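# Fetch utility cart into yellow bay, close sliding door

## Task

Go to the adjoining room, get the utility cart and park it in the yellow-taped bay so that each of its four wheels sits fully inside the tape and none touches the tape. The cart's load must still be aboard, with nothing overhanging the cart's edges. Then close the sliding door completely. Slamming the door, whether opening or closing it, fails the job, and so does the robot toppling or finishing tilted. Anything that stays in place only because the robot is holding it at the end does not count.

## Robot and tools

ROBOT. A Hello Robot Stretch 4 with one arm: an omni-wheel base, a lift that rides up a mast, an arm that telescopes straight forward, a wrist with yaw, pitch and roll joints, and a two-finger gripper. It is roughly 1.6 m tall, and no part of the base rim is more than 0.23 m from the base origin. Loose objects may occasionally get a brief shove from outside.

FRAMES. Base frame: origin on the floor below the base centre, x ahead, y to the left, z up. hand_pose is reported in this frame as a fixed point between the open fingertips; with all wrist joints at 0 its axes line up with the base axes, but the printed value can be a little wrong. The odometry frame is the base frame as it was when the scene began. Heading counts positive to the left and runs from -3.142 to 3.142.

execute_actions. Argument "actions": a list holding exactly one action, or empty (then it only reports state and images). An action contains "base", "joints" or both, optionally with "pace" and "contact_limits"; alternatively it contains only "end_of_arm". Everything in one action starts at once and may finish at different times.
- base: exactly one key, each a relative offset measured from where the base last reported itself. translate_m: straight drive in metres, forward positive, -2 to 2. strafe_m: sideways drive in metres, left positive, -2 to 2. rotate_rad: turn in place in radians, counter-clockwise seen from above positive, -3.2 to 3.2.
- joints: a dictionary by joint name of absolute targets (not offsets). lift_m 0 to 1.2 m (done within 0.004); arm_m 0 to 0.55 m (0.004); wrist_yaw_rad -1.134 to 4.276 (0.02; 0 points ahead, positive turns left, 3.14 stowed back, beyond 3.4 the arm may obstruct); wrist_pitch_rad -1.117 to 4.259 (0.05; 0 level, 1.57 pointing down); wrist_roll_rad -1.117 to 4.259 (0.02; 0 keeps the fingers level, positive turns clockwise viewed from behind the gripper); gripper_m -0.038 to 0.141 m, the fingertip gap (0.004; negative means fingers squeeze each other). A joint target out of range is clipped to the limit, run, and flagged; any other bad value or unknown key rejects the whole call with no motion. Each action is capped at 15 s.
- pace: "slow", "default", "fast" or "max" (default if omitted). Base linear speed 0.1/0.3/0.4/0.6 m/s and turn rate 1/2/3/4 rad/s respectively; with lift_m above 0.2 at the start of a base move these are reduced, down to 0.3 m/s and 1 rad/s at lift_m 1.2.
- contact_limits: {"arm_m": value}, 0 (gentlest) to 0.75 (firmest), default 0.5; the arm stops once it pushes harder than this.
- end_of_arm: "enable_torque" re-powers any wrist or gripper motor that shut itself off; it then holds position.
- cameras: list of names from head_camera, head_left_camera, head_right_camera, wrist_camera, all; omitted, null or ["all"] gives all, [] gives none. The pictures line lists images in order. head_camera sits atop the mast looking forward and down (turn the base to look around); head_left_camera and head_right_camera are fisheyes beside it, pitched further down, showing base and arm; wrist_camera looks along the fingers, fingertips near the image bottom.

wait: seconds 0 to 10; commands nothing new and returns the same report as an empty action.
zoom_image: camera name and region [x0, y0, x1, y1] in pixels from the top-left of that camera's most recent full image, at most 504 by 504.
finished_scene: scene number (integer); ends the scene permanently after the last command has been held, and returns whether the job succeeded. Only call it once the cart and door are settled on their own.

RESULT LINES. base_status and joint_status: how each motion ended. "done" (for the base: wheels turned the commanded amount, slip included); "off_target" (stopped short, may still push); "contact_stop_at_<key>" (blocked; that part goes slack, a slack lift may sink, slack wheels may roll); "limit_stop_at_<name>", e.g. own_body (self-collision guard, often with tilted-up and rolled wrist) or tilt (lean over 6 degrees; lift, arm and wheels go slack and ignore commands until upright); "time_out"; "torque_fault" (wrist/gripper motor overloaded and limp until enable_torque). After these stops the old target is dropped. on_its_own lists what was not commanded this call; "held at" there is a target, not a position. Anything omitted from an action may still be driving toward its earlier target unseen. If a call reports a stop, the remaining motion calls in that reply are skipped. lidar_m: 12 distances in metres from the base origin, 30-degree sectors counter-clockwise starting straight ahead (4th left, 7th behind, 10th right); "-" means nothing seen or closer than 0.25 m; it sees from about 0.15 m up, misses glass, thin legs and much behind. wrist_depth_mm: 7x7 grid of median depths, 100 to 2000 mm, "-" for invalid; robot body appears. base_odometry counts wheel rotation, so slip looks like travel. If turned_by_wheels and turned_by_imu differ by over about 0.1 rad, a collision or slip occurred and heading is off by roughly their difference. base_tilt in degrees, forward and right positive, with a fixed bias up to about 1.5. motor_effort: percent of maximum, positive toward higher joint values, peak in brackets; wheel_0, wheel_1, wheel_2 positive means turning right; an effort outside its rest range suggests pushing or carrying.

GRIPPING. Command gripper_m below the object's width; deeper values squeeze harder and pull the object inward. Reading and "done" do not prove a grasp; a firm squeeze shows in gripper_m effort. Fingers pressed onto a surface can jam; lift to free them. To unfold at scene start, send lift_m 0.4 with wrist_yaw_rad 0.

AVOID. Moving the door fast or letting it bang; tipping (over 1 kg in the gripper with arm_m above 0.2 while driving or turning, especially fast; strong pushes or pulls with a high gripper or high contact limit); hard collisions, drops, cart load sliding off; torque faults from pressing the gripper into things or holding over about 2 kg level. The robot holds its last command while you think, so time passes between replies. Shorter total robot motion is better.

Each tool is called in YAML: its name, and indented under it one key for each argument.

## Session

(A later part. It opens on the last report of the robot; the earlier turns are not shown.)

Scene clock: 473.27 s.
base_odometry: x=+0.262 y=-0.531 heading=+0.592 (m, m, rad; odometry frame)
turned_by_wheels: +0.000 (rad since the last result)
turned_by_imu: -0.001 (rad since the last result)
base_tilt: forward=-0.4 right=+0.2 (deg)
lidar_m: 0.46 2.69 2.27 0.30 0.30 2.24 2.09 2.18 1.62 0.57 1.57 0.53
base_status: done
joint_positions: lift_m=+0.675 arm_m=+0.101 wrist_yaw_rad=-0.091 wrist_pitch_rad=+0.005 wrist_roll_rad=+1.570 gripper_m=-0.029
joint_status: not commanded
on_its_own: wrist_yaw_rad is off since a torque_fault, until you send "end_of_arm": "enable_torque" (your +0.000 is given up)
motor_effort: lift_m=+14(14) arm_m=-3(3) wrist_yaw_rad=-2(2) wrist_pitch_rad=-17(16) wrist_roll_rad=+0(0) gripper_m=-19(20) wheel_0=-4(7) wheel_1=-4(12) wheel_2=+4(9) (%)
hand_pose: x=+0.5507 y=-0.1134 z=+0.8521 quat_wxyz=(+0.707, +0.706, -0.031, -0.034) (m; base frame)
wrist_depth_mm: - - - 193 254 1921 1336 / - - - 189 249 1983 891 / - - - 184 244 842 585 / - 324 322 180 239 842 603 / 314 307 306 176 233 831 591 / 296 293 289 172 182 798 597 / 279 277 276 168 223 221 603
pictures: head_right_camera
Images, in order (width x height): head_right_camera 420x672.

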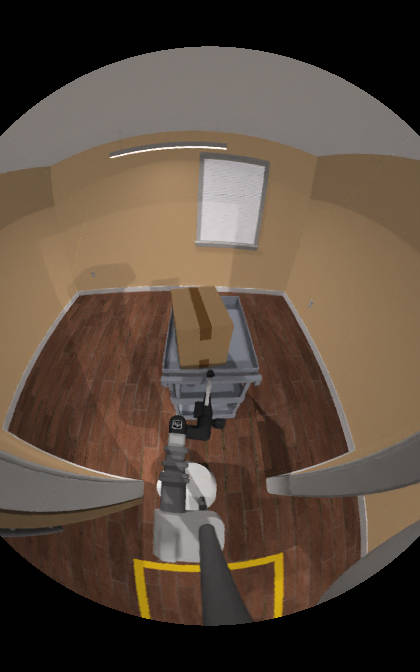

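execute_actions:
  actions:
    - {"base":{"translate_m":-0.6},"pace":"slow"}
  cameras: ["head_right_camera"]

execute_actions:
  actions:
    - {"base":{"translate_m":-0.5},"joints":{"arm_m":0},"pace":"slow"}

Scene clock: 487.40 s.
base_odometry: x=-0.236 y=-0.866 heading=+0.591 (m, m, rad; odometry frame)
turned_by_wheels: +0.000 (rad since the last result)
turned_by_imu: -0.002 (rad since the last result)
base_tilt: forward=-0.4 right=+0.2 (deg)
lidar_m: 0.48 0.50 0.50 1.39 2.20 1.60 1.52 1.56 1.66 1.56 0.79 0.53
base_status: done
joint_positions: lift_m=+0.675 arm_m=+0.101 wrist_yaw_rad=-0.077 wrist_pitch_rad=+0.005 wrist_roll_rad=+1.570 gripper_m=-0.029
joint_status: not commanded
on_its_own: wrist_yaw_rad is off since a torque_fault, until you send "end_of_arm": "enable_torque" (your +0.000 is given up)
motor_effort: lift_m=+14(14) arm_m=-3(3) wrist_yaw_rad=-2(2) wrist_pitch_rad=-13(15) wrist_roll_rad=+0(0) gripper_m=-17(22) wheel_0=-3(8) wheel_1=-4(4) wheel_2=+3(9) (%)
hand_pose: x=+0.5523 y=-0.1094 z=+0.8521 quat_wxyz=(+0.707, +0.706, -0.026, -0.029) (m; base frame)
wrist_depth_mm: - - - 187 248 - 1366 / - - - 185 244 - 564 / - - - 181 239 831 597 / - 319 319 178 236 854 603 / 312 306 301 175 232 820 597 / 296 293 289 172 182 820 603 / 282 278 276 168 224 223 603
pictures: head_right_camera
Images, in order (width x height): head_right_camera 420x672.

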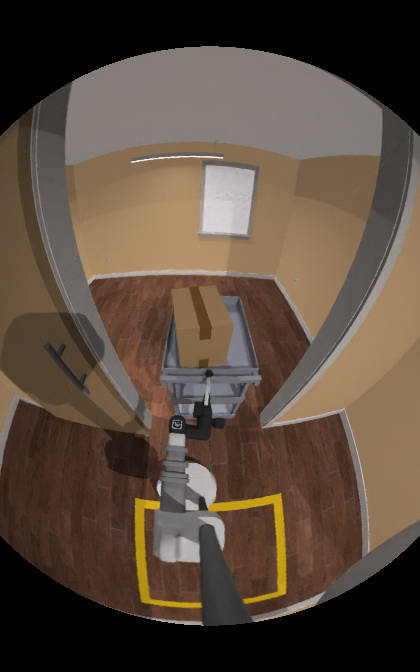

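Scene clock: 493.67 s.
base_odometry: x=-0.651 y=-1.144 heading=+0.591 (m, m, rad; odometry frame)
turned_by_wheels: +0.000 (rad since the last result)
turned_by_imu: -0.001 (rad since the last result)
base_tilt: forward=-0.4 right=+0.2 (deg)
lidar_m: 0.36 0.91 1.24 2.12 1.53 1.07 1.01 1.01 1.43 1.56 1.45 0.44
base_status: done
joint_positions: lift_m=+0.675 arm_m=+0.001 wrist_yaw_rad=-0.087 wrist_pitch_rad=+0.005 wrist_roll_rad=+1.570 gripper_m=-0.029
joint_status: all done
on_its_own: wrist_yaw_rad is off since a torque_fault, until you send "end_of_arm": "enable_torque" (your +0.000 is given up)
motor_effort: lift_m=+14(15) arm_m=-6(9) wrist_yaw_rad=-2(2) wrist_pitch_rad=-15(16) wrist_roll_rad=+0(0) gripper_m=-18(20) wheel_0=+0(6) wheel_1=-3(9) wheel_2=+3(9) (%)
hand_pose: x=+0.4519 y=-0.1122 z=+0.8520 quat_wxyz=(+0.707, +0.706, -0.029, -0.033) (m; base frame)
wrist_depth_mm: 917 931 917 175 234 904 866 / - - - 174 233 1921 580 / - - - 174 232 798 609 / 317 310 310 172 231 831 603 / 307 301 300 172 230 831 597 / 297 291 291 171 182 809 597 / 289 282 281 170 229 228 580
pictures: head_camera, head_left_camera, head_right_camera, wrist_camera
Images, in order (width x height): head_camera 420x560, head_left_camera 420x672, head_right_camera 420x672, wrist_camera 616x392.

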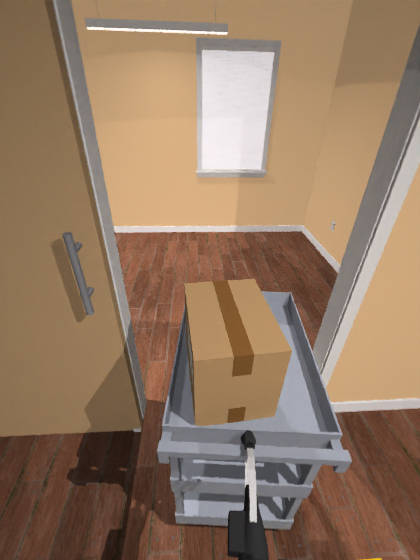

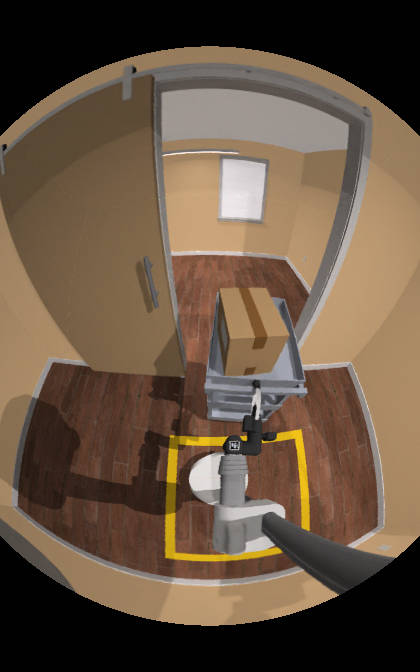

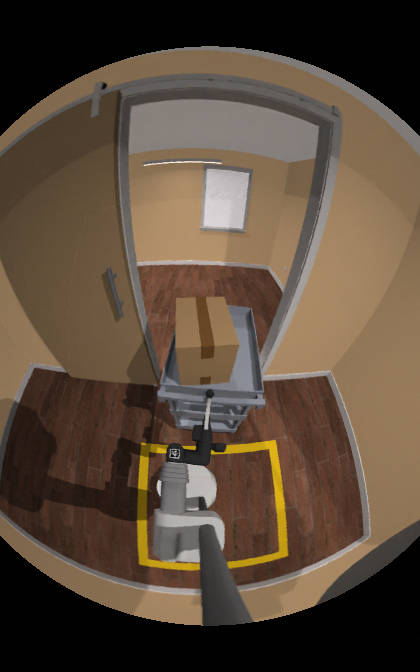

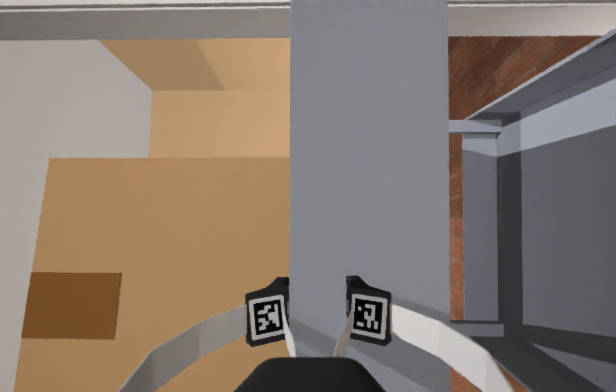

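execute_actions:
  actions:
    - {"base":{"translate_m":-0.62},"pace":"slow"}
  cameras: ["head_left_camera","head_right_camera"]

Scene clock: 510.93 s.
base_odometry: x=-1.166 y=-1.490 heading=+0.591 (m, m, rad; odometry frame)
turned_by_wheels: +0.000 (rad since the last result)
turned_by_imu: -0.002 (rad since the last result)
base_tilt: forward=-0.4 right=+0.3 (deg)
lidar_m: 0.37 1.49 2.18 1.91 0.59 0.42 0.38 0.42 0.56 1.46 1.68 0.42
base_status: done
joint_positions: lift_m=+0.675 arm_m=+0.001 wrist_yaw_rad=-0.108 wrist_pitch_rad=+0.005 wrist_roll_rad=+1.570 gripper_m=-0.029
joint_status: not commanded
on_its_own: wrist_yaw_rad is off since a torque_fault, until you send "end_of_arm": "enable_torque" (your +0.000 is given up)
motor_effort: lift_m=+14(14) arm_m=-7(7) wrist_yaw_rad=-2(2) wrist_pitch_rad=-17(12) wrist_roll_rad=-1(1) gripper_m=-18(19) wheel_0=-2(6) wheel_1=-4(6) wheel_2=+4(9) (%)
hand_pose: x=+0.4494 y=-0.1180 z=+0.8520 quat_wxyz=(+0.706, +0.706, -0.036, -0.040) (m; base frame)
wrist_depth_mm: 1537 1576 1576 166 224 1499 1366 / 1499 1499 1464 167 225 798 585 / 1576 1576 1576 167 227 831 597 / 309 306 304 169 227 820 603 / 303 298 298 169 229 831 603 / 296 294 291 170 182 798 603 / 290 287 285 171 231 229 559
pictures: head_left_camera, head_right_camera
Images, in order (width x height): head_left_camera 420x672, head_right_camera 420x672.

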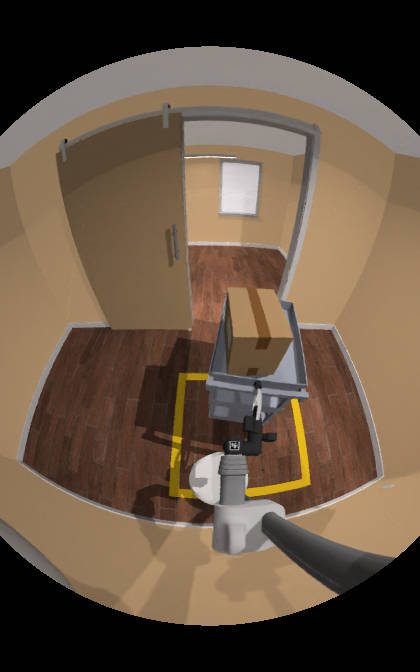

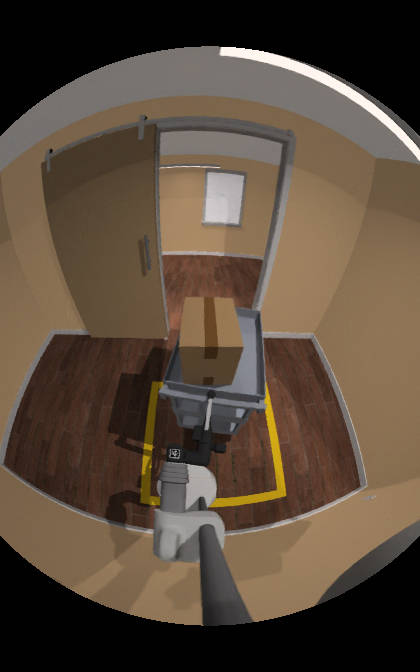

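execute_actions:
  actions:
    - {"base":{"rotate_rad":-0.7},"pace":"slow"}
  cameras: ["head_left_camera"]

execute_actions:
  actions:
    - {"base":{"rotate_rad":-0.7},"pace":"slow"}
  cameras: ["head_left_camera"]

Scene clock: 529.03 s.
base_odometry: x=-1.166 y=-1.490 heading=-0.108 (m, m, rad; odometry frame)
turned_by_wheels: -0.699 (rad since the last result)
turned_by_imu: -0.704 (rad since the last result)
base_tilt: forward=-0.4 right=+0.2 (deg)
lidar_m: 0.45 0.32 1.51 1.83 2.08 0.76 0.45 0.39 0.39 0.49 0.87 1.60
base_status: done
joint_positions: lift_m=+0.675 arm_m=+0.001 wrist_yaw_rad=+0.684 wrist_pitch_rad=+0.005 wrist_roll_rad=+1.570 gripper_m=-0.030
joint_status: not commanded
on_its_own: wrist_yaw_rad is off since a torque_fault, until you send "end_of_arm": "enable_torque" (your +0.000 is given up)
motor_effort: lift_m=+14(14) arm_m=-4(6) wrist_yaw_rad=-2(2) wrist_pitch_rad=-15(16) wrist_roll_rad=+0(0) gripper_m=-17(17) wheel_0=+2(10) wheel_1=+3(7) wheel_2=+4(9) (%)
hand_pose: x=+0.4505 y=+0.1146 z=+0.8520 quat_wxyz=(+0.667, +0.665, +0.239, +0.236) (m; base frame)
wrist_depth_mm: 1537 1576 1499 173 232 1499 1308 / 1499 1499 1464 171 230 1464 569 / - - - 172 231 809 597 / 317 310 307 171 230 831 597 / 306 303 298 171 229 842 597 / 296 291 293 170 182 788 609 / 289 283 282 170 229 228 585
pictures: head_left_camera
Images, in order (width x height): head_left_camera 420x672.

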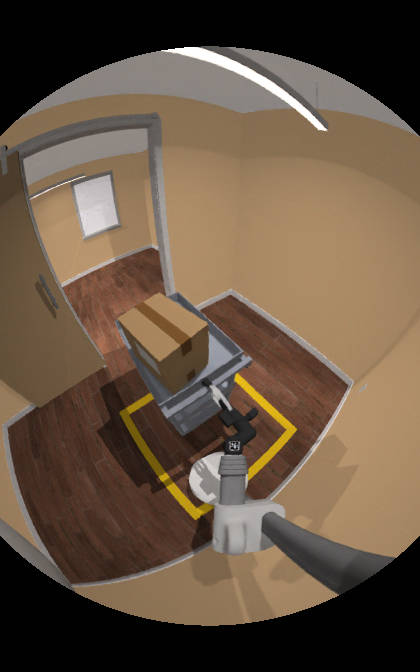

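Scene clock: 531.00 s.
base_odometry: x=-1.166 y=-1.490 heading=-0.807 (m, m, rad; odometry frame)
turned_by_wheels: -0.699 (rad since the last result)
turned_by_imu: -0.703 (rad since the last result)
base_tilt: forward=-0.4 right=+0.3 (deg)
lidar_m: 1.60 0.25 0.25 0.56 1.66 2.13 1.08 0.51 0.40 0.38 0.44 0.67
base_status: done
joint_positions: lift_m=+0.675 arm_m=+0.001 wrist_yaw_rad=+1.159 wrist_pitch_rad=+0.006 wrist_roll_rad=+1.570 gripper_m=-0.029
joint_status: not commanded
on_its_own: wrist_yaw_rad is off since a torque_fault, until you send "end_of_arm": "enable_torque" (your +0.000 is given up)
motor_effort: lift_m=+14(14) arm_m=-5(5) wrist_yaw_rad=-2(2) wrist_pitch_rad=-19(15) wrist_roll_rad=+0(0) gripper_m=-17(18) wheel_0=+4(8) wheel_1=+3(6) wheel_2=+3(11) (%)
hand_pose: x=+0.3672 y=+0.2295 z=+0.8519 quat_wxyz=(+0.593, +0.590, +0.389, +0.386) (m; base frame)
wrist_depth_mm: 1921 1808 1921 306 314 320 322 / 1808 1808 1756 290 294 1756 1336 / 1756 1708 1756 211 273 1708 544 / 1708 1708 1661 196 255 1708 585 / 1618 322 320 184 239 842 603 / 298 296 293 172 182 788 603 / 273 266 266 163 213 210 603
pictures: head_left_camera
Images, in order (width x height): head_left_camera 420x672.

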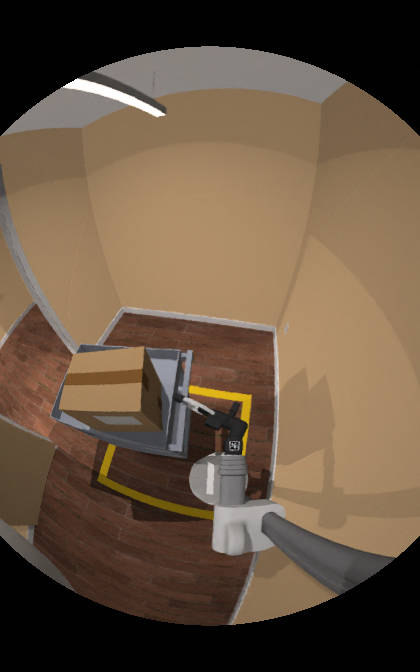

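execute_actions:
  actions:
    - {"base":{"translate_m":-0.3},"joints":{"arm_m":0.3},"pace":"slow"}
  cameras: []

execute_actions:
  actions:
    - {"base":{"strafe_m":-0.13},"pace":"slow"}

Scene clock: 543.33 s.
base_odometry: x=-1.373 y=-1.273 heading=-0.808 (m, m, rad; odometry frame)
turned_by_wheels: +0.000 (rad since the last result)
turned_by_imu: -0.001 (rad since the last result)
base_tilt: forward=-0.4 right=+0.2 (deg)
lidar_m: 0.75 0.45 0.63 1.51 1.71 1.84 0.97 0.46 0.36 0.35 0.38 0.59
base_status: done
joint_positions: lift_m=+0.675 arm_m=+0.299 wrist_yaw_rad=+1.158 wrist_pitch_rad=+0.004 wrist_roll_rad=+1.570 gripper_m=-0.030
joint_status: all done
on_its_own: wrist_yaw_rad is off since a torque_fault, until you send "end_of_arm": "enable_torque" (your +0.000 is given up)
motor_effort: lift_m=+14(14) arm_m=+6(6) wrist_yaw_rad=-2(2) wrist_pitch_rad=-14(14) wrist_roll_rad=+0(0) gripper_m=-16(20) wheel_0=-2(4) wheel_1=-3(4) wheel_2=+3(7) (%)
hand_pose: x=+0.6658 y=+0.2291 z=+0.8524 quat_wxyz=(+0.593, +0.591, +0.388, +0.386) (m; base frame)
wrist_depth_mm: 1921 1863 1863 301 315 320 319 / 1808 1921 1808 227 297 1708 1308 / 1756 1756 1708 211 273 1756 544 / 1661 1756 1576 196 256 1661 591 / 1618 324 319 185 241 842 603 / 301 297 289 172 183 798 597 / 273 268 268 163 212 209 609
pictures: none
No camera images: the call's "cameras" was empty. Leave "cameras" out to get every camera's image.

Scene clock: 545.77 s.
base_odometry: x=-1.467 y=-1.363 heading=-0.807 (m, m, rad; odometry frame)
turned_by_wheels: +0.001 (rad since the last result)
turned_by_imu: +0.001 (rad since the last result)
base_tilt: forward=-0.3 right=+0.2 (deg)
lidar_m: 0.80 0.45 0.58 1.64 1.83 1.85 0.60 0.29 0.25 0.25 0.25 0.39
base_status: done
joint_positions: lift_m=+0.675 arm_m=+0.299 wrist_yaw_rad=+1.241 wrist_pitch_rad=+0.004 wrist_roll_rad=+1.570 gripper_m=-0.029
joint_status: not commanded
on_its_own: wrist_yaw_rad is off since a torque_fault, until you send "end_of_arm": "enable_torque" (your +0.000 is given up)
motor_effort: lift_m=+14(14) arm_m=+4(6) wrist_yaw_rad=-2(2) wrist_pitch_rad=-10(12) wrist_roll_rad=+1(0) gripper_m=-17(21) wheel_0=+5(12) wheel_1=-1(3) wheel_2=+3(3) (%)
hand_pose: x=+0.6462 y=+0.2447 z=+0.8524 quat_wxyz=(+0.576, +0.574, +0.412, +0.410) (m; base frame)
wrist_depth_mm: 1921 1983 1863 221 290 304 306 / 1808 1863 1921 211 274 1808 1366 / 1808 1863 1808 200 260 1808 554 / 1863 1756 1756 190 249 842 597 / 1661 315 314 181 236 831 603 / 300 294 289 174 183 778 603 / 274 271 268 166 215 213 603
pictures: head_camera, head_left_camera, head_right_camera, wrist_camera
Images, in order (width x height): head_camera 420x560, head_left_camera 420x672, head_right_camera 420x672, wrist_camera 616x392.

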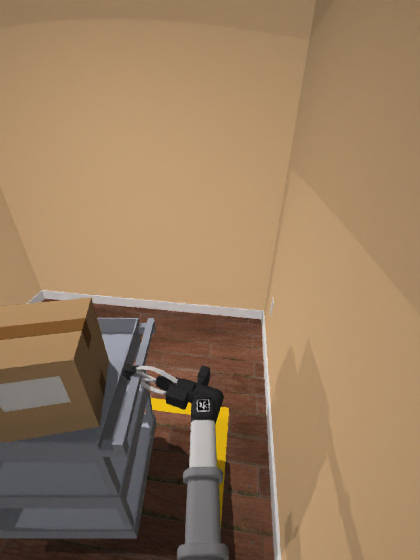

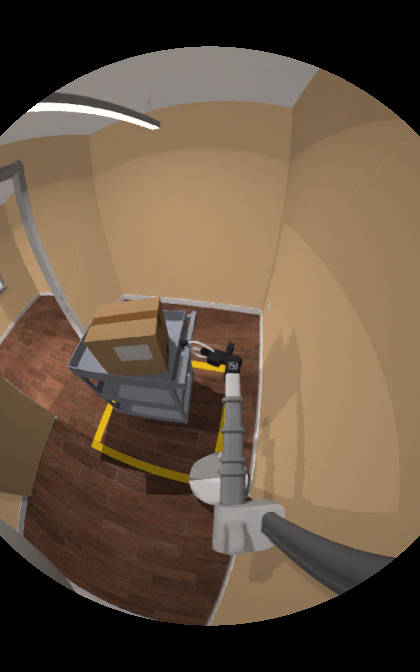

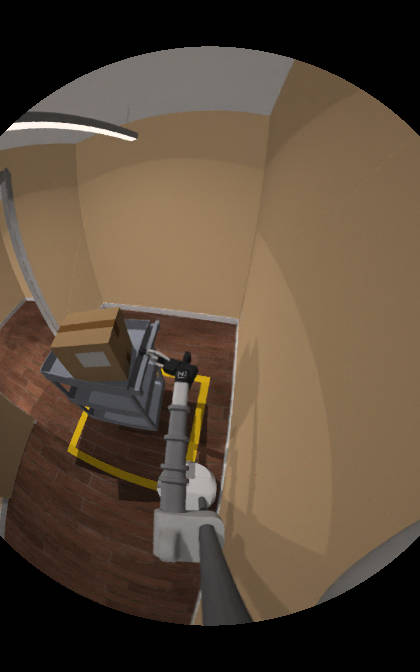

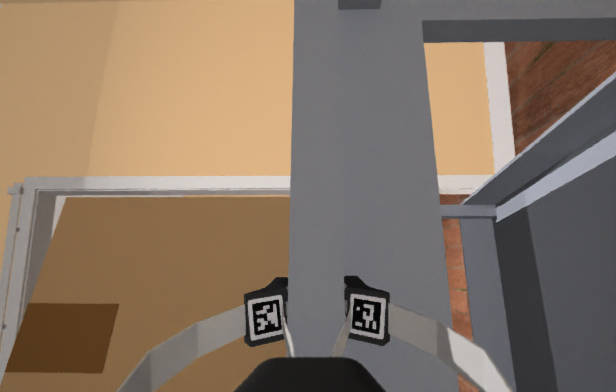

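execute_actions:
  actions:
    - {"base":{"rotate_rad":-0.22},"joints":{"arm_m":0.22},"pace":"slow"}
  cameras: []

execute_actions:
  actions:
    - {"joints":{"gripper_m":0.08}}
  cameras: []

execute_actions:
  actions:
    - {"end_of_arm":"enable_torque"}
  cameras: []

execute_actions:
  actions:
    - {"base":{"translate_m":-0.7},"joints":{"lift_m":1.0},"pace":"slow"}

Scene clock: 556.83 s.
base_odometry: x=-1.467 y=-1.363 heading=-1.026 (m, m, rad; odometry frame)
turned_by_wheels: -0.219 (rad since the last result)
turned_by_imu: -0.222 (rad since the last result)
base_tilt: forward=-0.3 right=+0.2 (deg)
lidar_m: 0.74 0.34 0.43 1.65 1.71 1.97 1.34 0.38 0.25 0.25 0.25 0.30
base_status: done
joint_positions: lift_m=+0.675 arm_m=+0.221 wrist_yaw_rad=+1.259 wrist_pitch_rad=+0.004 wrist_roll_rad=+1.570 gripper_m=-0.029
joint_status: all done
on_its_own: wrist_yaw_rad is off since a torque_fault, until you send "end_of_arm": "enable_torque" (your +0.000 is given up)
motor_effort: lift_m=+14(14) arm_m=-7(9) wrist_yaw_rad=-2(2) wrist_pitch_rad=-13(12) wrist_roll_rad=+0(0) gripper_m=-18(22) wheel_0=+3(15) wheel_1=+4(11) wheel_2=+3(17) (%)
hand_pose: x=+0.5638 y=+0.2478 z=+0.8524 quat_wxyz=(+0.572, +0.570, +0.417, +0.415) (m; base frame)
wrist_depth_mm: 1808 1863 1808 310 325 1661 329 / - - - 233 306 1863 1336 / - - - 214 279 1983 891 / 1921 1983 - 198 257 1921 585 / 1863 325 324 186 241 854 603 / 303 294 289 171 182 798 603 / 273 266 265 162 211 209 603
pictures: none
No camera images: the call's "cameras" was empty. Leave "cameras" out to get every camera's image.

Scene clock: 558.63 s.
base_odometry: x=-1.467 y=-1.363 heading=-1.027 (m, m, rad; odometry frame)
turned_by_wheels: +0.000 (rad since the last result)
turned_by_imu: -0.001 (rad since the last result)
base_tilt: forward=-0.4 right=+0.1 (deg)
lidar_m: 0.74 0.37 0.45 1.64 1.71 1.93 1.37 0.39 0.25 0.25 0.25 0.28
base_status: not commanded
joint_positions: lift_m=+0.675 arm_m=+0.221 wrist_yaw_rad=+1.256 wrist_pitch_rad=+0.004 wrist_roll_rad=+1.570 gripper_m=+0.080
joint_status: all done
on_its_own: wrist_yaw_rad is off since a torque_fault, until you send "end_of_arm": "enable_torque" (your +0.000 is given up)
motor_effort: lift_m=+14(15) arm_m=-5(7) wrist_yaw_rad=-3(2) wrist_pitch_rad=-12(15) wrist_roll_rad=-1(1) gripper_m=+1(20) wheel_0=+0(3) wheel_1=+3(4) wheel_2=+0(3) (%)
hand_pose: x=+0.5642 y=+0.2473 z=+0.8524 quat_wxyz=(+0.573, +0.571, +0.416, +0.415) (m; base frame)
wrist_depth_mm: 1808 1808 1863 314 332 1618 1255 / - - - 240 317 1708 1281 / - - - 220 286 - 891 / - 1983 1983 205 265 1921 585 / 1921 329 329 191 246 842 597 / 309 301 297 176 188 809 609 / 276 274 263 147 215 732 603
pictures: none
No camera images: the call's "cameras" was empty. Leave "cameras" out to get every camera's image.

Scene clock: 558.93 s.
base_odometry: x=-1.467 y=-1.363 heading=-1.027 (m, m, rad; odometry frame)
turned_by_wheels: +0.000 (rad since the last result)
turned_by_imu: +0.000 (rad since the last result)
base_tilt: forward=-0.4 right=+0.3 (deg)
lidar_m: 0.72 0.38 0.45 1.64 1.71 1.93 1.34 0.37 0.25 0.25 0.25 0.33
base_status: not commanded
joint_positions: lift_m=+0.675 arm_m=+0.221 wrist_yaw_rad=+1.256 wrist_pitch_rad=+0.004 wrist_roll_rad=+1.570 gripper_m=+0.080
joint_status: not commanded
end_of_arm: enable_torque: each motor that was off is on again
on_its_own: wrist_yaw_rad is held at +1.256, not at your +0.000, since a torque_fault
motor_effort: lift_m=+14(14) arm_m=-5(5) wrist_yaw_rad=-3(2) wrist_pitch_rad=-12(10) wrist_roll_rad=+0(0) gripper_m=+3(0) wheel_0=+0(0) wheel_1=+3(3) wheel_2=+0(0) (%)
hand_pose: x=+0.5642 y=+0.2473 z=+0.8524 quat_wxyz=(+0.573, +0.571, +0.416, +0.415) (m; base frame)
wrist_depth_mm: 1756 1808 1756 314 332 1708 1255 / - - - 241 314 1708 1281 / - - - 220 286 - 904 / - - 1983 205 266 1921 585 / 1921 329 327 190 247 854 609 / 307 300 298 176 188 809 603 / 276 274 265 147 214 732 597
pictures: none
No camera images: the call's "cameras" was empty. Leave "cameras" out to get every camera's image.

Scene clock: 572.93 s.
torque_fault: wrist_pitch_rad switched itself off since the last result.
base_odometry: x=-1.829 y=-0.764 heading=-1.027 (m, m, rad; odometry frame)
turned_by_wheels: +0.000 (rad since the last result)
turned_by_imu: -0.002 (rad since the last result)
base_tilt: forward=-0.4 right=+0.2 (deg)
lidar_m: 0.91 1.04 1.64 1.63 1.67 1.22 1.12 0.46 0.29 0.27 0.27 0.38
base_status: done
joint_positions: lift_m=+0.753 arm_m=+0.221 wrist_yaw_rad=+1.256 wrist_pitch_rad=+1.253 wrist_roll_rad=+1.570 gripper_m=+0.080
joint_status: lift_m contact_stop (moved +0.078 of +0.325)
on_its_own: wrist_yaw_rad is held at +1.256, not at your +0.000, since a torque_fault; lift_m is slack since a contact_stop (your +1.000 is given up); wrist_pitch_rad is off since a torque_fault, until you send "end_of_arm": "enable_torque" (your +0.000 is given up)
motor_effort: lift_m=+18(36) arm_m=-5(5) wrist_yaw_rad=-2(23) wrist_pitch_rad=-2(100) wrist_roll_rad=+0(6) gripper_m=-2(15) wheel_0=+0(9) wheel_1=-2(7) wheel_2=+2(8) (%)
hand_pose: x=+0.5029 y=+0.0586 z=+0.6576 quat_wxyz=(+0.707, +0.220, +0.672, +0.001) (m; base frame)
wrist_depth_mm: 1008 931 854 946 854 788 574 / 991 917 1060 904 866 809 661 / 1182 1138 1008 931 854 798 750 / 1255 1118 1025 946 866 809 750 / 1281 1118 1042 946 878 798 741 / 1229 1138 198 931 195 798 750 / 1281 1118 1042 144 854 723 732
pictures: head_camera, head_left_camera, head_right_camera, wrist_camera
Images, in order (width x height): head_camera 420x560, head_left_camera 420x672, head_right_camera 420x672, wrist_camera 616x392.

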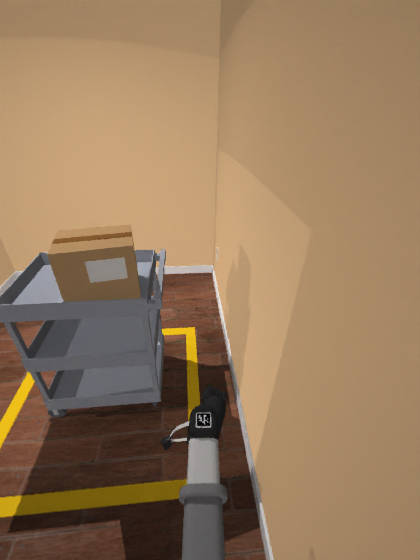

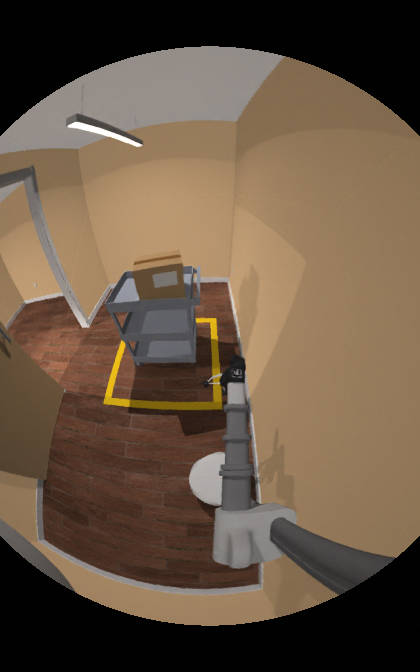

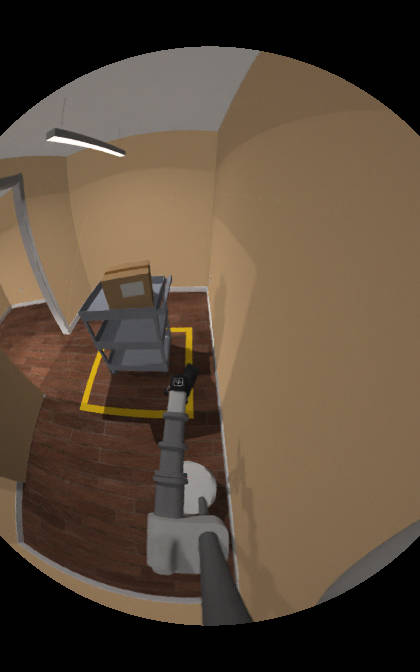

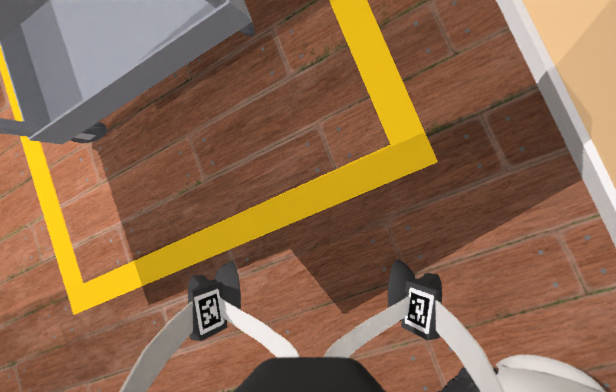

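zoom_image:
  camera: "head_camera"
  region: [0,240,240,540]

execute_actions:
  actions:
    - {"end_of_arm":"enable_torque"}
  cameras: []

execute_actions:
  actions:
    - {"base":{"strafe_m":0.5},"joints":{"lift_m":0.3,"arm_m":0,"wrist_pitch_rad":0,"wrist_roll_rad":0,"wrist_yaw_rad":0}}

Region (0, 240, 240, 540) of head_camera's 420x560 image, scaled by 1.680, with more detail than that image has; it fills the left 403 columns of this view, and the rest is white.

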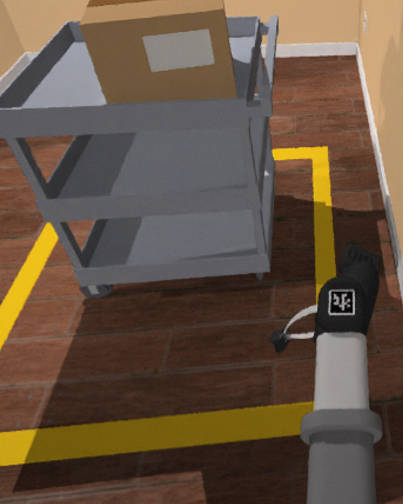

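Scene clock: 579.23 s.
base_odometry: x=-1.829 y=-0.764 heading=-1.027 (m, m, rad; odometry frame)
turned_by_wheels: +0.000 (rad since the last result)
turned_by_imu: -0.002 (rad since the last result)
base_tilt: forward=-0.4 right=+0.2 (deg)
lidar_m: 0.92 1.01 1.70 1.63 1.66 1.23 1.13 0.46 0.29 0.26 0.28 0.37
base_status: not commanded
joint_positions: lift_m=+0.753 arm_m=+0.221 wrist_yaw_rad=+1.256 wrist_pitch_rad=+1.311 wrist_roll_rad=+1.570 gripper_m=+0.080
joint_status: not commanded
end_of_arm: enable_torque: each motor that was off is on again
on_its_own: wrist_yaw_rad is held at +1.256, not at your +0.000, since a torque_fault; wrist_pitch_rad is held at +1.311, not at your +0.000, since a torque_fault; lift_m is slack since a contact_stop (your +1.000 is given up)
motor_effort: lift_m=+18(18) arm_m=-5(5) wrist_yaw_rad=-1(1) wrist_pitch_rad=+0(0) wrist_roll_rad=+0(0) gripper_m=-1(4) wheel_0=-1(1) wheel_1=-2(2) wheel_2=+2(2) (%)
hand_pose: x=+0.4979 y=+0.0435 z=+0.6529 quat_wxyz=(+0.707, +0.200, +0.678, -0.019) (m; base frame)
wrist_depth_mm: 960 878 960 904 842 768 496 / 960 1042 991 917 842 798 554 / 1118 1060 976 917 866 798 627 / 1160 1060 991 904 866 809 715 / 1182 1060 991 931 854 809 768 / 1160 1098 196 931 195 798 768 / 1182 1098 1008 143 854 661 768
pictures: none
No camera images: the call's "cameras" was empty. Leave "cameras" out to get every camera's image.

Scene clock: 582.23 s.
base_odometry: x=-1.401 y=-0.505 heading=-1.027 (m, m, rad; odometry frame)
turned_by_wheels: +0.000 (rad since the last result)
turned_by_imu: -0.003 (rad since the last result)
base_tilt: forward=-0.4 right=+0.3 (deg)
lidar_m: 0.95 0.99 1.21 1.12 1.16 1.25 1.16 1.18 0.83 0.75 0.79 1.01
base_status: done
joint_positions: lift_m=+0.300 arm_m=+0.001 wrist_yaw_rad=+0.000 wrist_pitch_rad=+0.003 wrist_roll_rad=+0.000 gripper_m=+0.080
joint_status: all done
motor_effort: lift_m=+13(17) arm_m=-6(7) wrist_yaw_rad=-2(5) wrist_pitch_rad=-6(13) wrist_roll_rad=-1(5) gripper_m=-5(3) wheel_0=+2(9) wheel_1=+1(10) wheel_2=+0(1) (%)
hand_pose: x=+0.4605 y=-0.0874 z=+0.4778 quat_wxyz=(+1.000, +0.000, +0.001, +0.000) (m; base frame)
wrist_depth_mm: - 732 750 759 1808 1397 976 / - 842 854 842 831 1366 976 / - - - - 1921 1366 960 / - 732 741 750 1756 1366 960 / - - - - 1863 1397 960 / 1863 1576 198 1205 195 1255 960 / 1255 741 759 143 991 1118 946
pictures: head_camera, head_left_camera, head_right_camera, wrist_camera
Images, in order (width x height): head_camera 420x560, head_left_camera 420x672, head_right_camera 420x672, wrist_camera 616x392.

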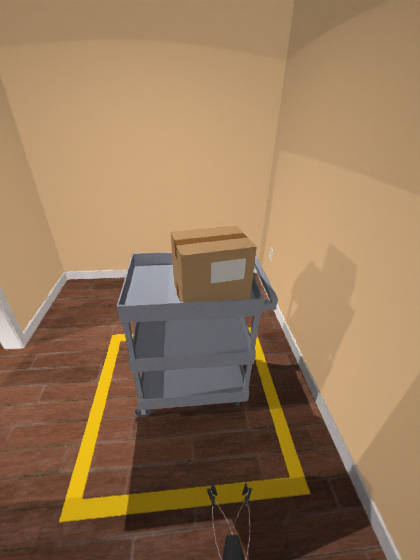

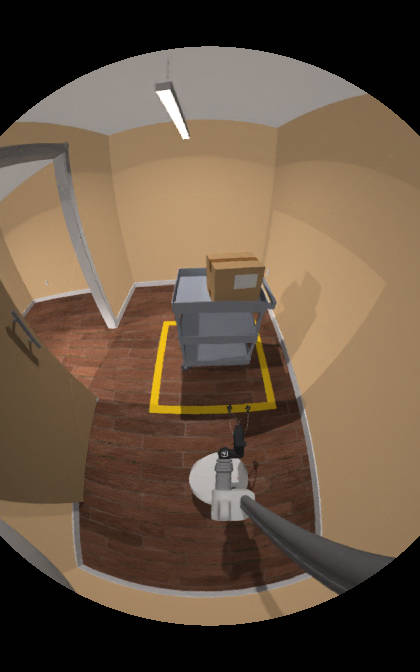

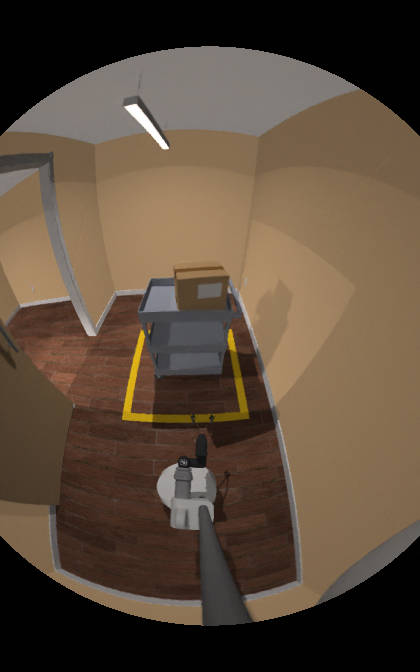

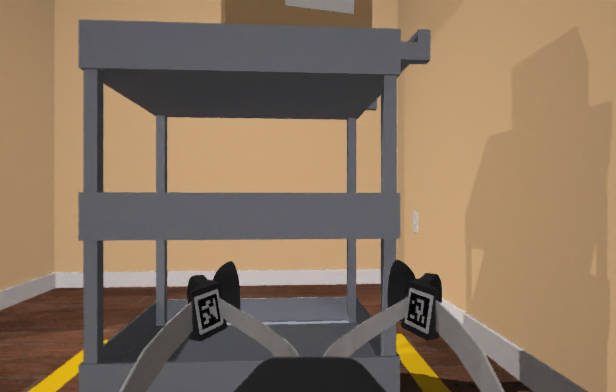

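execute_actions:
  actions:
    - {"base":{"strafe_m":0.13},"joints":{"wrist_roll_rad":1.57,"gripper_m":0.13,"arm_m":0.4}}
  cameras: ["wrist_camera"]

Scene clock: 598.03 s.
base_odometry: x=-1.290 y=-0.438 heading=-1.026 (m, m, rad; odometry frame)
turned_by_wheels: +0.000 (rad since the last result)
turned_by_imu: -0.002 (rad since the last result)
base_tilt: forward=-0.4 right=+0.2 (deg)
lidar_m: 0.93 1.92 1.07 0.99 1.03 1.27 1.18 1.20 0.99 0.89 0.92 1.01
base_status: done
joint_positions: lift_m=+0.300 arm_m=+0.399 wrist_yaw_rad=+0.000 wrist_pitch_rad=+0.002 wrist_roll_rad=+1.570 gripper_m=+0.130
joint_status: all done
motor_effort: lift_m=+13(13) arm_m=+6(6) wrist_yaw_rad=-3(1) wrist_pitch_rad=-6(8) wrist_roll_rad=+1(4) gripper_m=-1(4) wheel_0=+2(8) wheel_1=+1(8) wheel_2=+0(0) (%)
hand_pose: x=+0.8584 y=-0.0874 z=+0.4779 quat_wxyz=(+0.707, +0.707, +0.001, -0.001) (m; base frame)
wrist_depth_mm: 421 1366 1499 364 1464 1138 492 / 418 634 1921 359 1863 715 521 / 421 627 - 357 1983 778 517 / 421 621 - 351 1921 768 521 / 424 627 1983 345 1983 723 517 / 424 525 216 343 1808 211 517 / 421 554 1921 143 1863 768 517
pictures: wrist_camera
Images, in order (width x height): wrist_camera 616x392.

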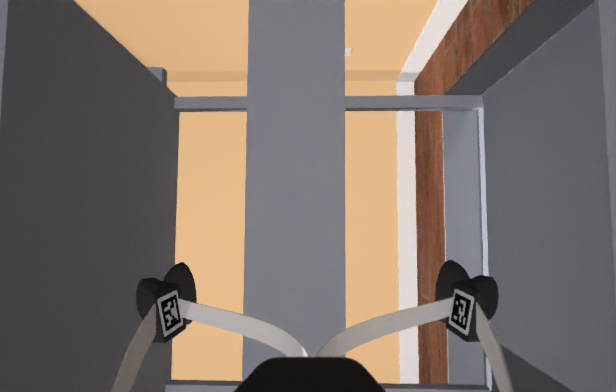

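execute_actions:
  actions:
    - {"base":{"translate_m":0.04},"joints":{"lift_m":0.32,"arm_m":0.55,"gripper_m":0.14},"pace":"slow"}
  cameras: ["wrist_camera"]

execute_actions:
  actions:
    - {"joints":{"gripper_m":0.02}}
  cameras: []

execute_actions:
  actions:
    - {"joints":{"arm_m":0.41},"pace":"slow"}
  cameras: ["wrist_camera","head_camera"]

Scene clock: 609.63 s.
base_odometry: x=-1.269 y=-0.472 heading=-1.026 (m, m, rad; odometry frame)
turned_by_wheels: +0.000 (rad since the last result)
turned_by_imu: -0.002 (rad since the last result)
base_tilt: forward=-0.4 right=+0.3 (deg)
lidar_m: 0.90 1.90 1.09 1.01 1.04 1.31 1.21 1.26 0.98 0.88 0.91 0.99
base_status: done
joint_positions: lift_m=+0.320 arm_m=+0.546 wrist_yaw_rad=+0.000 wrist_pitch_rad=+0.002 wrist_roll_rad=+1.570 gripper_m=+0.140
joint_status: all done
joint sent to its limit — the command would take arm_m past its upper limit, so that joint was sent only as far as its limit.
motor_effort: lift_m=+22(22) arm_m=+8(9) wrist_yaw_rad=-1(7) wrist_pitch_rad=-6(6) wrist_roll_rad=+1(0) gripper_m=-1(4) wheel_0=+2(5) wheel_1=+2(5) wheel_2=-2(7) (%)
hand_pose: x=+1.0054 y=-0.0875 z=+0.4972 quat_wxyz=(+0.707, +0.707, +0.001, -0.001) (m; base frame)
wrist_depth_mm: 397 1397 185 182 181 1205 488 / 397 591 181 180 179 634 544 / 397 591 179 177 177 1182 544 / 399 591 177 175 175 1160 544 / 397 591 175 174 173 621 544 / 399 207 173 171 170 195 539 / 397 585 171 141 168 1205 549
pictures: wrist_camera
Images, in order (width x height): wrist_camera 616x392.

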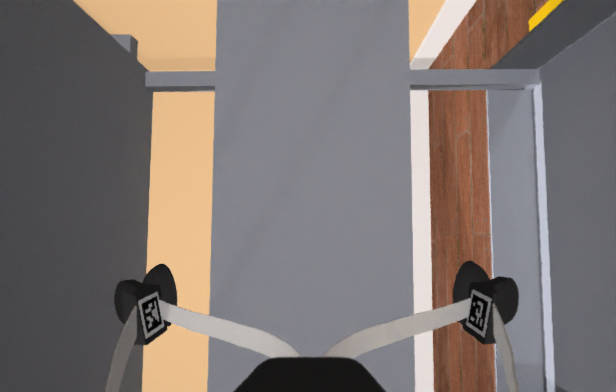

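Scene clock: 611.80 s.
base_odometry: x=-1.269 y=-0.472 heading=-1.027 (m, m, rad; odometry frame)
turned_by_wheels: +0.000 (rad since the last result)
turned_by_imu: -0.001 (rad since the last result)
base_tilt: forward=-0.4 right=+0.3 (deg)
lidar_m: 0.91 1.91 1.06 0.99 1.02 1.32 1.20 1.25 0.96 0.88 0.91 0.98
base_status: not commanded
joint_positions: lift_m=+0.320 arm_m=+0.547 wrist_yaw_rad=+0.001 wrist_pitch_rad=+0.006 wrist_roll_rad=+1.571 gripper_m=+0.021
joint_status: all done
motor_effort: lift_m=+22(22) arm_m=+4(8) wrist_yaw_rad=-5(8) wrist_pitch_rad=-16(15) wrist_roll_rad=-2(1) gripper_m=-25(30) wheel_0=+0(2) wheel_1=+0(2) wheel_2=+0(2) (%)
hand_pose: x=+1.0063 y=-0.0871 z=+0.4962 quat_wxyz=(+0.707, +0.707, +0.003, -0.002) (m; base frame)
wrist_depth_mm: 399 1397 175 174 172 1182 484 / 399 585 173 172 171 634 539 / 402 591 171 169 169 1182 535 / 402 591 169 167 168 1160 539 / 399 597 167 166 166 1118 544 / 397 521 165 164 163 597 539 / 384 559 162 163 161 597 500
pictures: none
No camera images: the call's "cameras" was empty. Leave "cameras" out to get every camera's image.

Scene clock: 614.47 s.
base_odometry: x=-1.269 y=-0.472 heading=-1.027 (m, m, rad; odometry frame)
turned_by_wheels: +0.000 (rad since the last result)
turned_by_imu: -0.001 (rad since the last result)
base_tilt: forward=-0.3 right=+0.3 (deg)
lidar_m: 0.77 1.89 1.08 1.00 1.00 1.30 1.22 1.26 0.97 0.90 0.94 0.81
base_status: not commanded
joint_positions: lift_m=+0.320 arm_m=+0.411 wrist_yaw_rad=-0.005 wrist_pitch_rad=+0.006 wrist_roll_rad=+1.567 gripper_m=+0.021
joint_status: all done
motor_effort: lift_m=+22(22) arm_m=-8(10) wrist_yaw_rad=+13(14) wrist_pitch_rad=-19(22) wrist_roll_rad=+9(9) gripper_m=-25(27) wheel_0=-4(4) wheel_1=-2(2) wheel_2=+1(2) (%)
hand_pose: x=+0.8703 y=-0.0890 z=+0.4960 quat_wxyz=(+0.708, +0.706, +0.000, -0.004) (m; base frame)
wrist_depth_mm: 397 559 150 149 148 1098 535 / 397 580 153 152 151 1182 539 / 402 591 157 155 154 1160 544 / 399 597 160 158 158 1160 539 / 399 591 163 162 162 1160 544 / 402 521 167 165 165 186 535 / 399 525 170 168 168 627 504
pictures: head_camera, wrist_camera
Images, in order (width x height): head_camera 420x560, wrist_camera 616x392.

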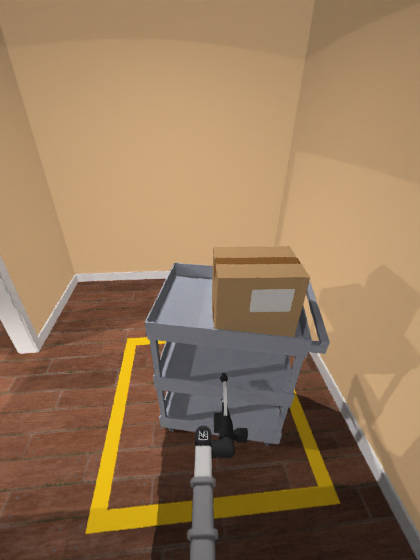

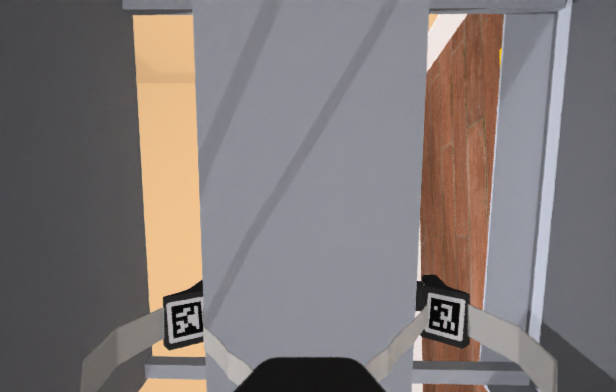

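execute_actions:
  actions:
    - {"joints":{"gripper_m":0.14}}
  cameras: []

execute_actions:
  actions:
    - {"base":{"translate_m":-0.15},"joints":{"arm_m":0}}

zoom_image:
  camera: "head_camera"
  region: [60,200,380,520]

Scene clock: 622.97 s.
base_odometry: x=-1.269 y=-0.472 heading=-1.027 (m, m, rad; odometry frame)
turned_by_wheels: +0.000 (rad since the last result)
turned_by_imu: -0.002 (rad since the last result)
base_tilt: forward=-0.4 right=+0.3 (deg)
lidar_m: 0.80 1.89 1.07 1.00 1.01 1.29 1.21 1.25 0.96 0.90 0.93 0.83
base_status: not commanded
joint_positions: lift_m=+0.320 arm_m=+0.411 wrist_yaw_rad=+0.000 wrist_pitch_rad=+0.003 wrist_roll_rad=+1.570 gripper_m=+0.140
joint_status: all done
motor_effort: lift_m=+22(22) arm_m=-3(8) wrist_yaw_rad=-1(21) wrist_pitch_rad=-7(21) wrist_roll_rad=+1(9) gripper_m=+3(25) wheel_0=-2(4) wheel_1=-2(2) wheel_2=-2(2) (%)
hand_pose: x=+0.8700 y=-0.0875 z=+0.4971 quat_wxyz=(+0.707, +0.707, +0.001, -0.001) (m; base frame)
wrist_depth_mm: 397 574 168 166 166 591 554 / 399 580 171 169 168 1182 549 / 399 585 174 172 172 1182 549 / 394 585 178 177 175 1160 554 / 399 544 181 178 178 640 544 / 399 210 183 181 180 196 554 / 399 517 188 145 184 654 539
pictures: none
No camera images: the call's "cameras" was empty. Leave "cameras" out to get every camera's image.

Scene clock: 625.27 s.
base_odometry: x=-1.347 y=-0.344 heading=-1.027 (m, m, rad; odometry frame)
turned_by_wheels: +0.000 (rad since the last result)
turned_by_imu: +0.000 (rad since the last result)
base_tilt: forward=-0.4 right=+0.2 (deg)
lidar_m: 0.95 2.05 1.05 0.98 1.03 1.13 1.05 1.09 0.97 0.88 0.93 0.98
base_status: done
joint_positions: lift_m=+0.320 arm_m=+0.001 wrist_yaw_rad=+0.000 wrist_pitch_rad=+0.002 wrist_roll_rad=+1.570 gripper_m=+0.140
joint_status: all done
motor_effort: lift_m=+22(22) arm_m=-6(5) wrist_yaw_rad=-2(3) wrist_pitch_rad=-9(10) wrist_roll_rad=+1(1) gripper_m=+2(2) wheel_0=+1(5) wheel_1=-2(5) wheel_2=+0(10) (%)
hand_pose: x=+0.4604 y=-0.0874 z=+0.4972 quat_wxyz=(+0.707, +0.707, +0.001, -0.001) (m; base frame)
wrist_depth_mm: 1576 1499 1576 1499 1576 1205 788 / 1983 732 854 723 1863 707 768 / 809 741 1098 - - 732 788 / 809 750 1098 - - 732 788 / - 788 1098 - - 741 788 / - 211 866 778 1229 198 788 / - 788 - 146 1921 778 798
pictures: head_camera, head_left_camera, head_right_camera, wrist_camera
Images, in order (width x height): head_camera 420x560, head_left_camera 420x672, head_right_camera 420x672, wrist_camera 616x392.

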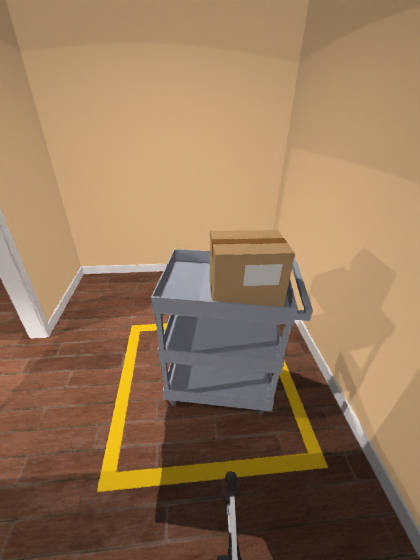

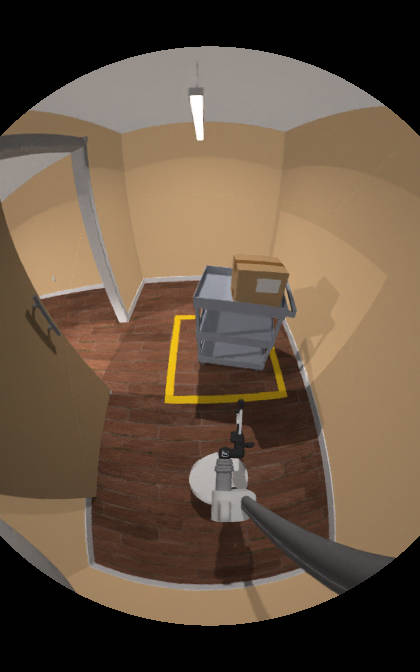

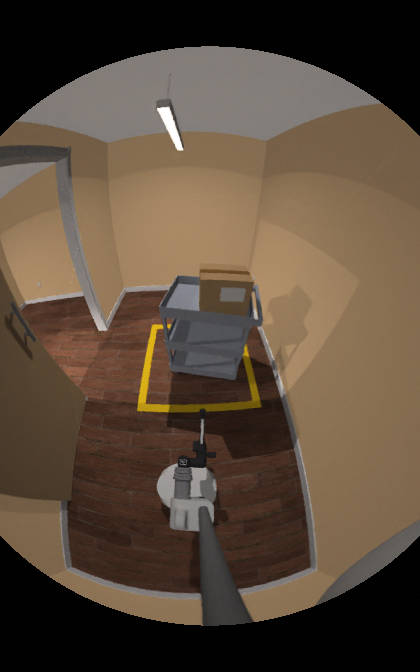

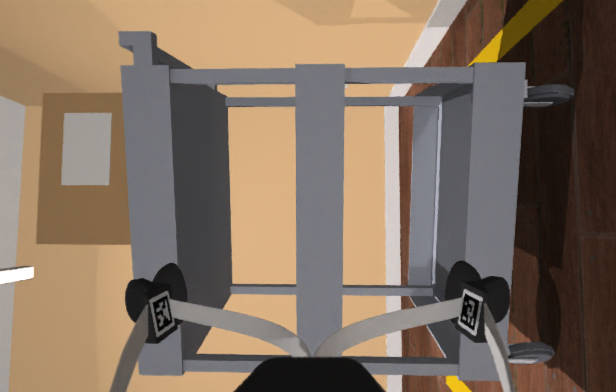

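Region (60, 200, 380, 520) of head_camera's 420x560 image, scaled by 1.575, with more detail than that image has.

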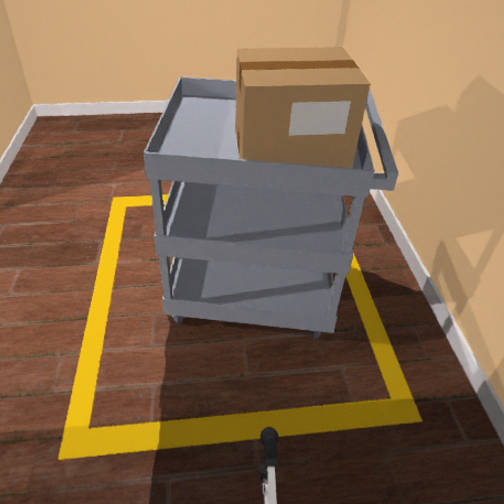

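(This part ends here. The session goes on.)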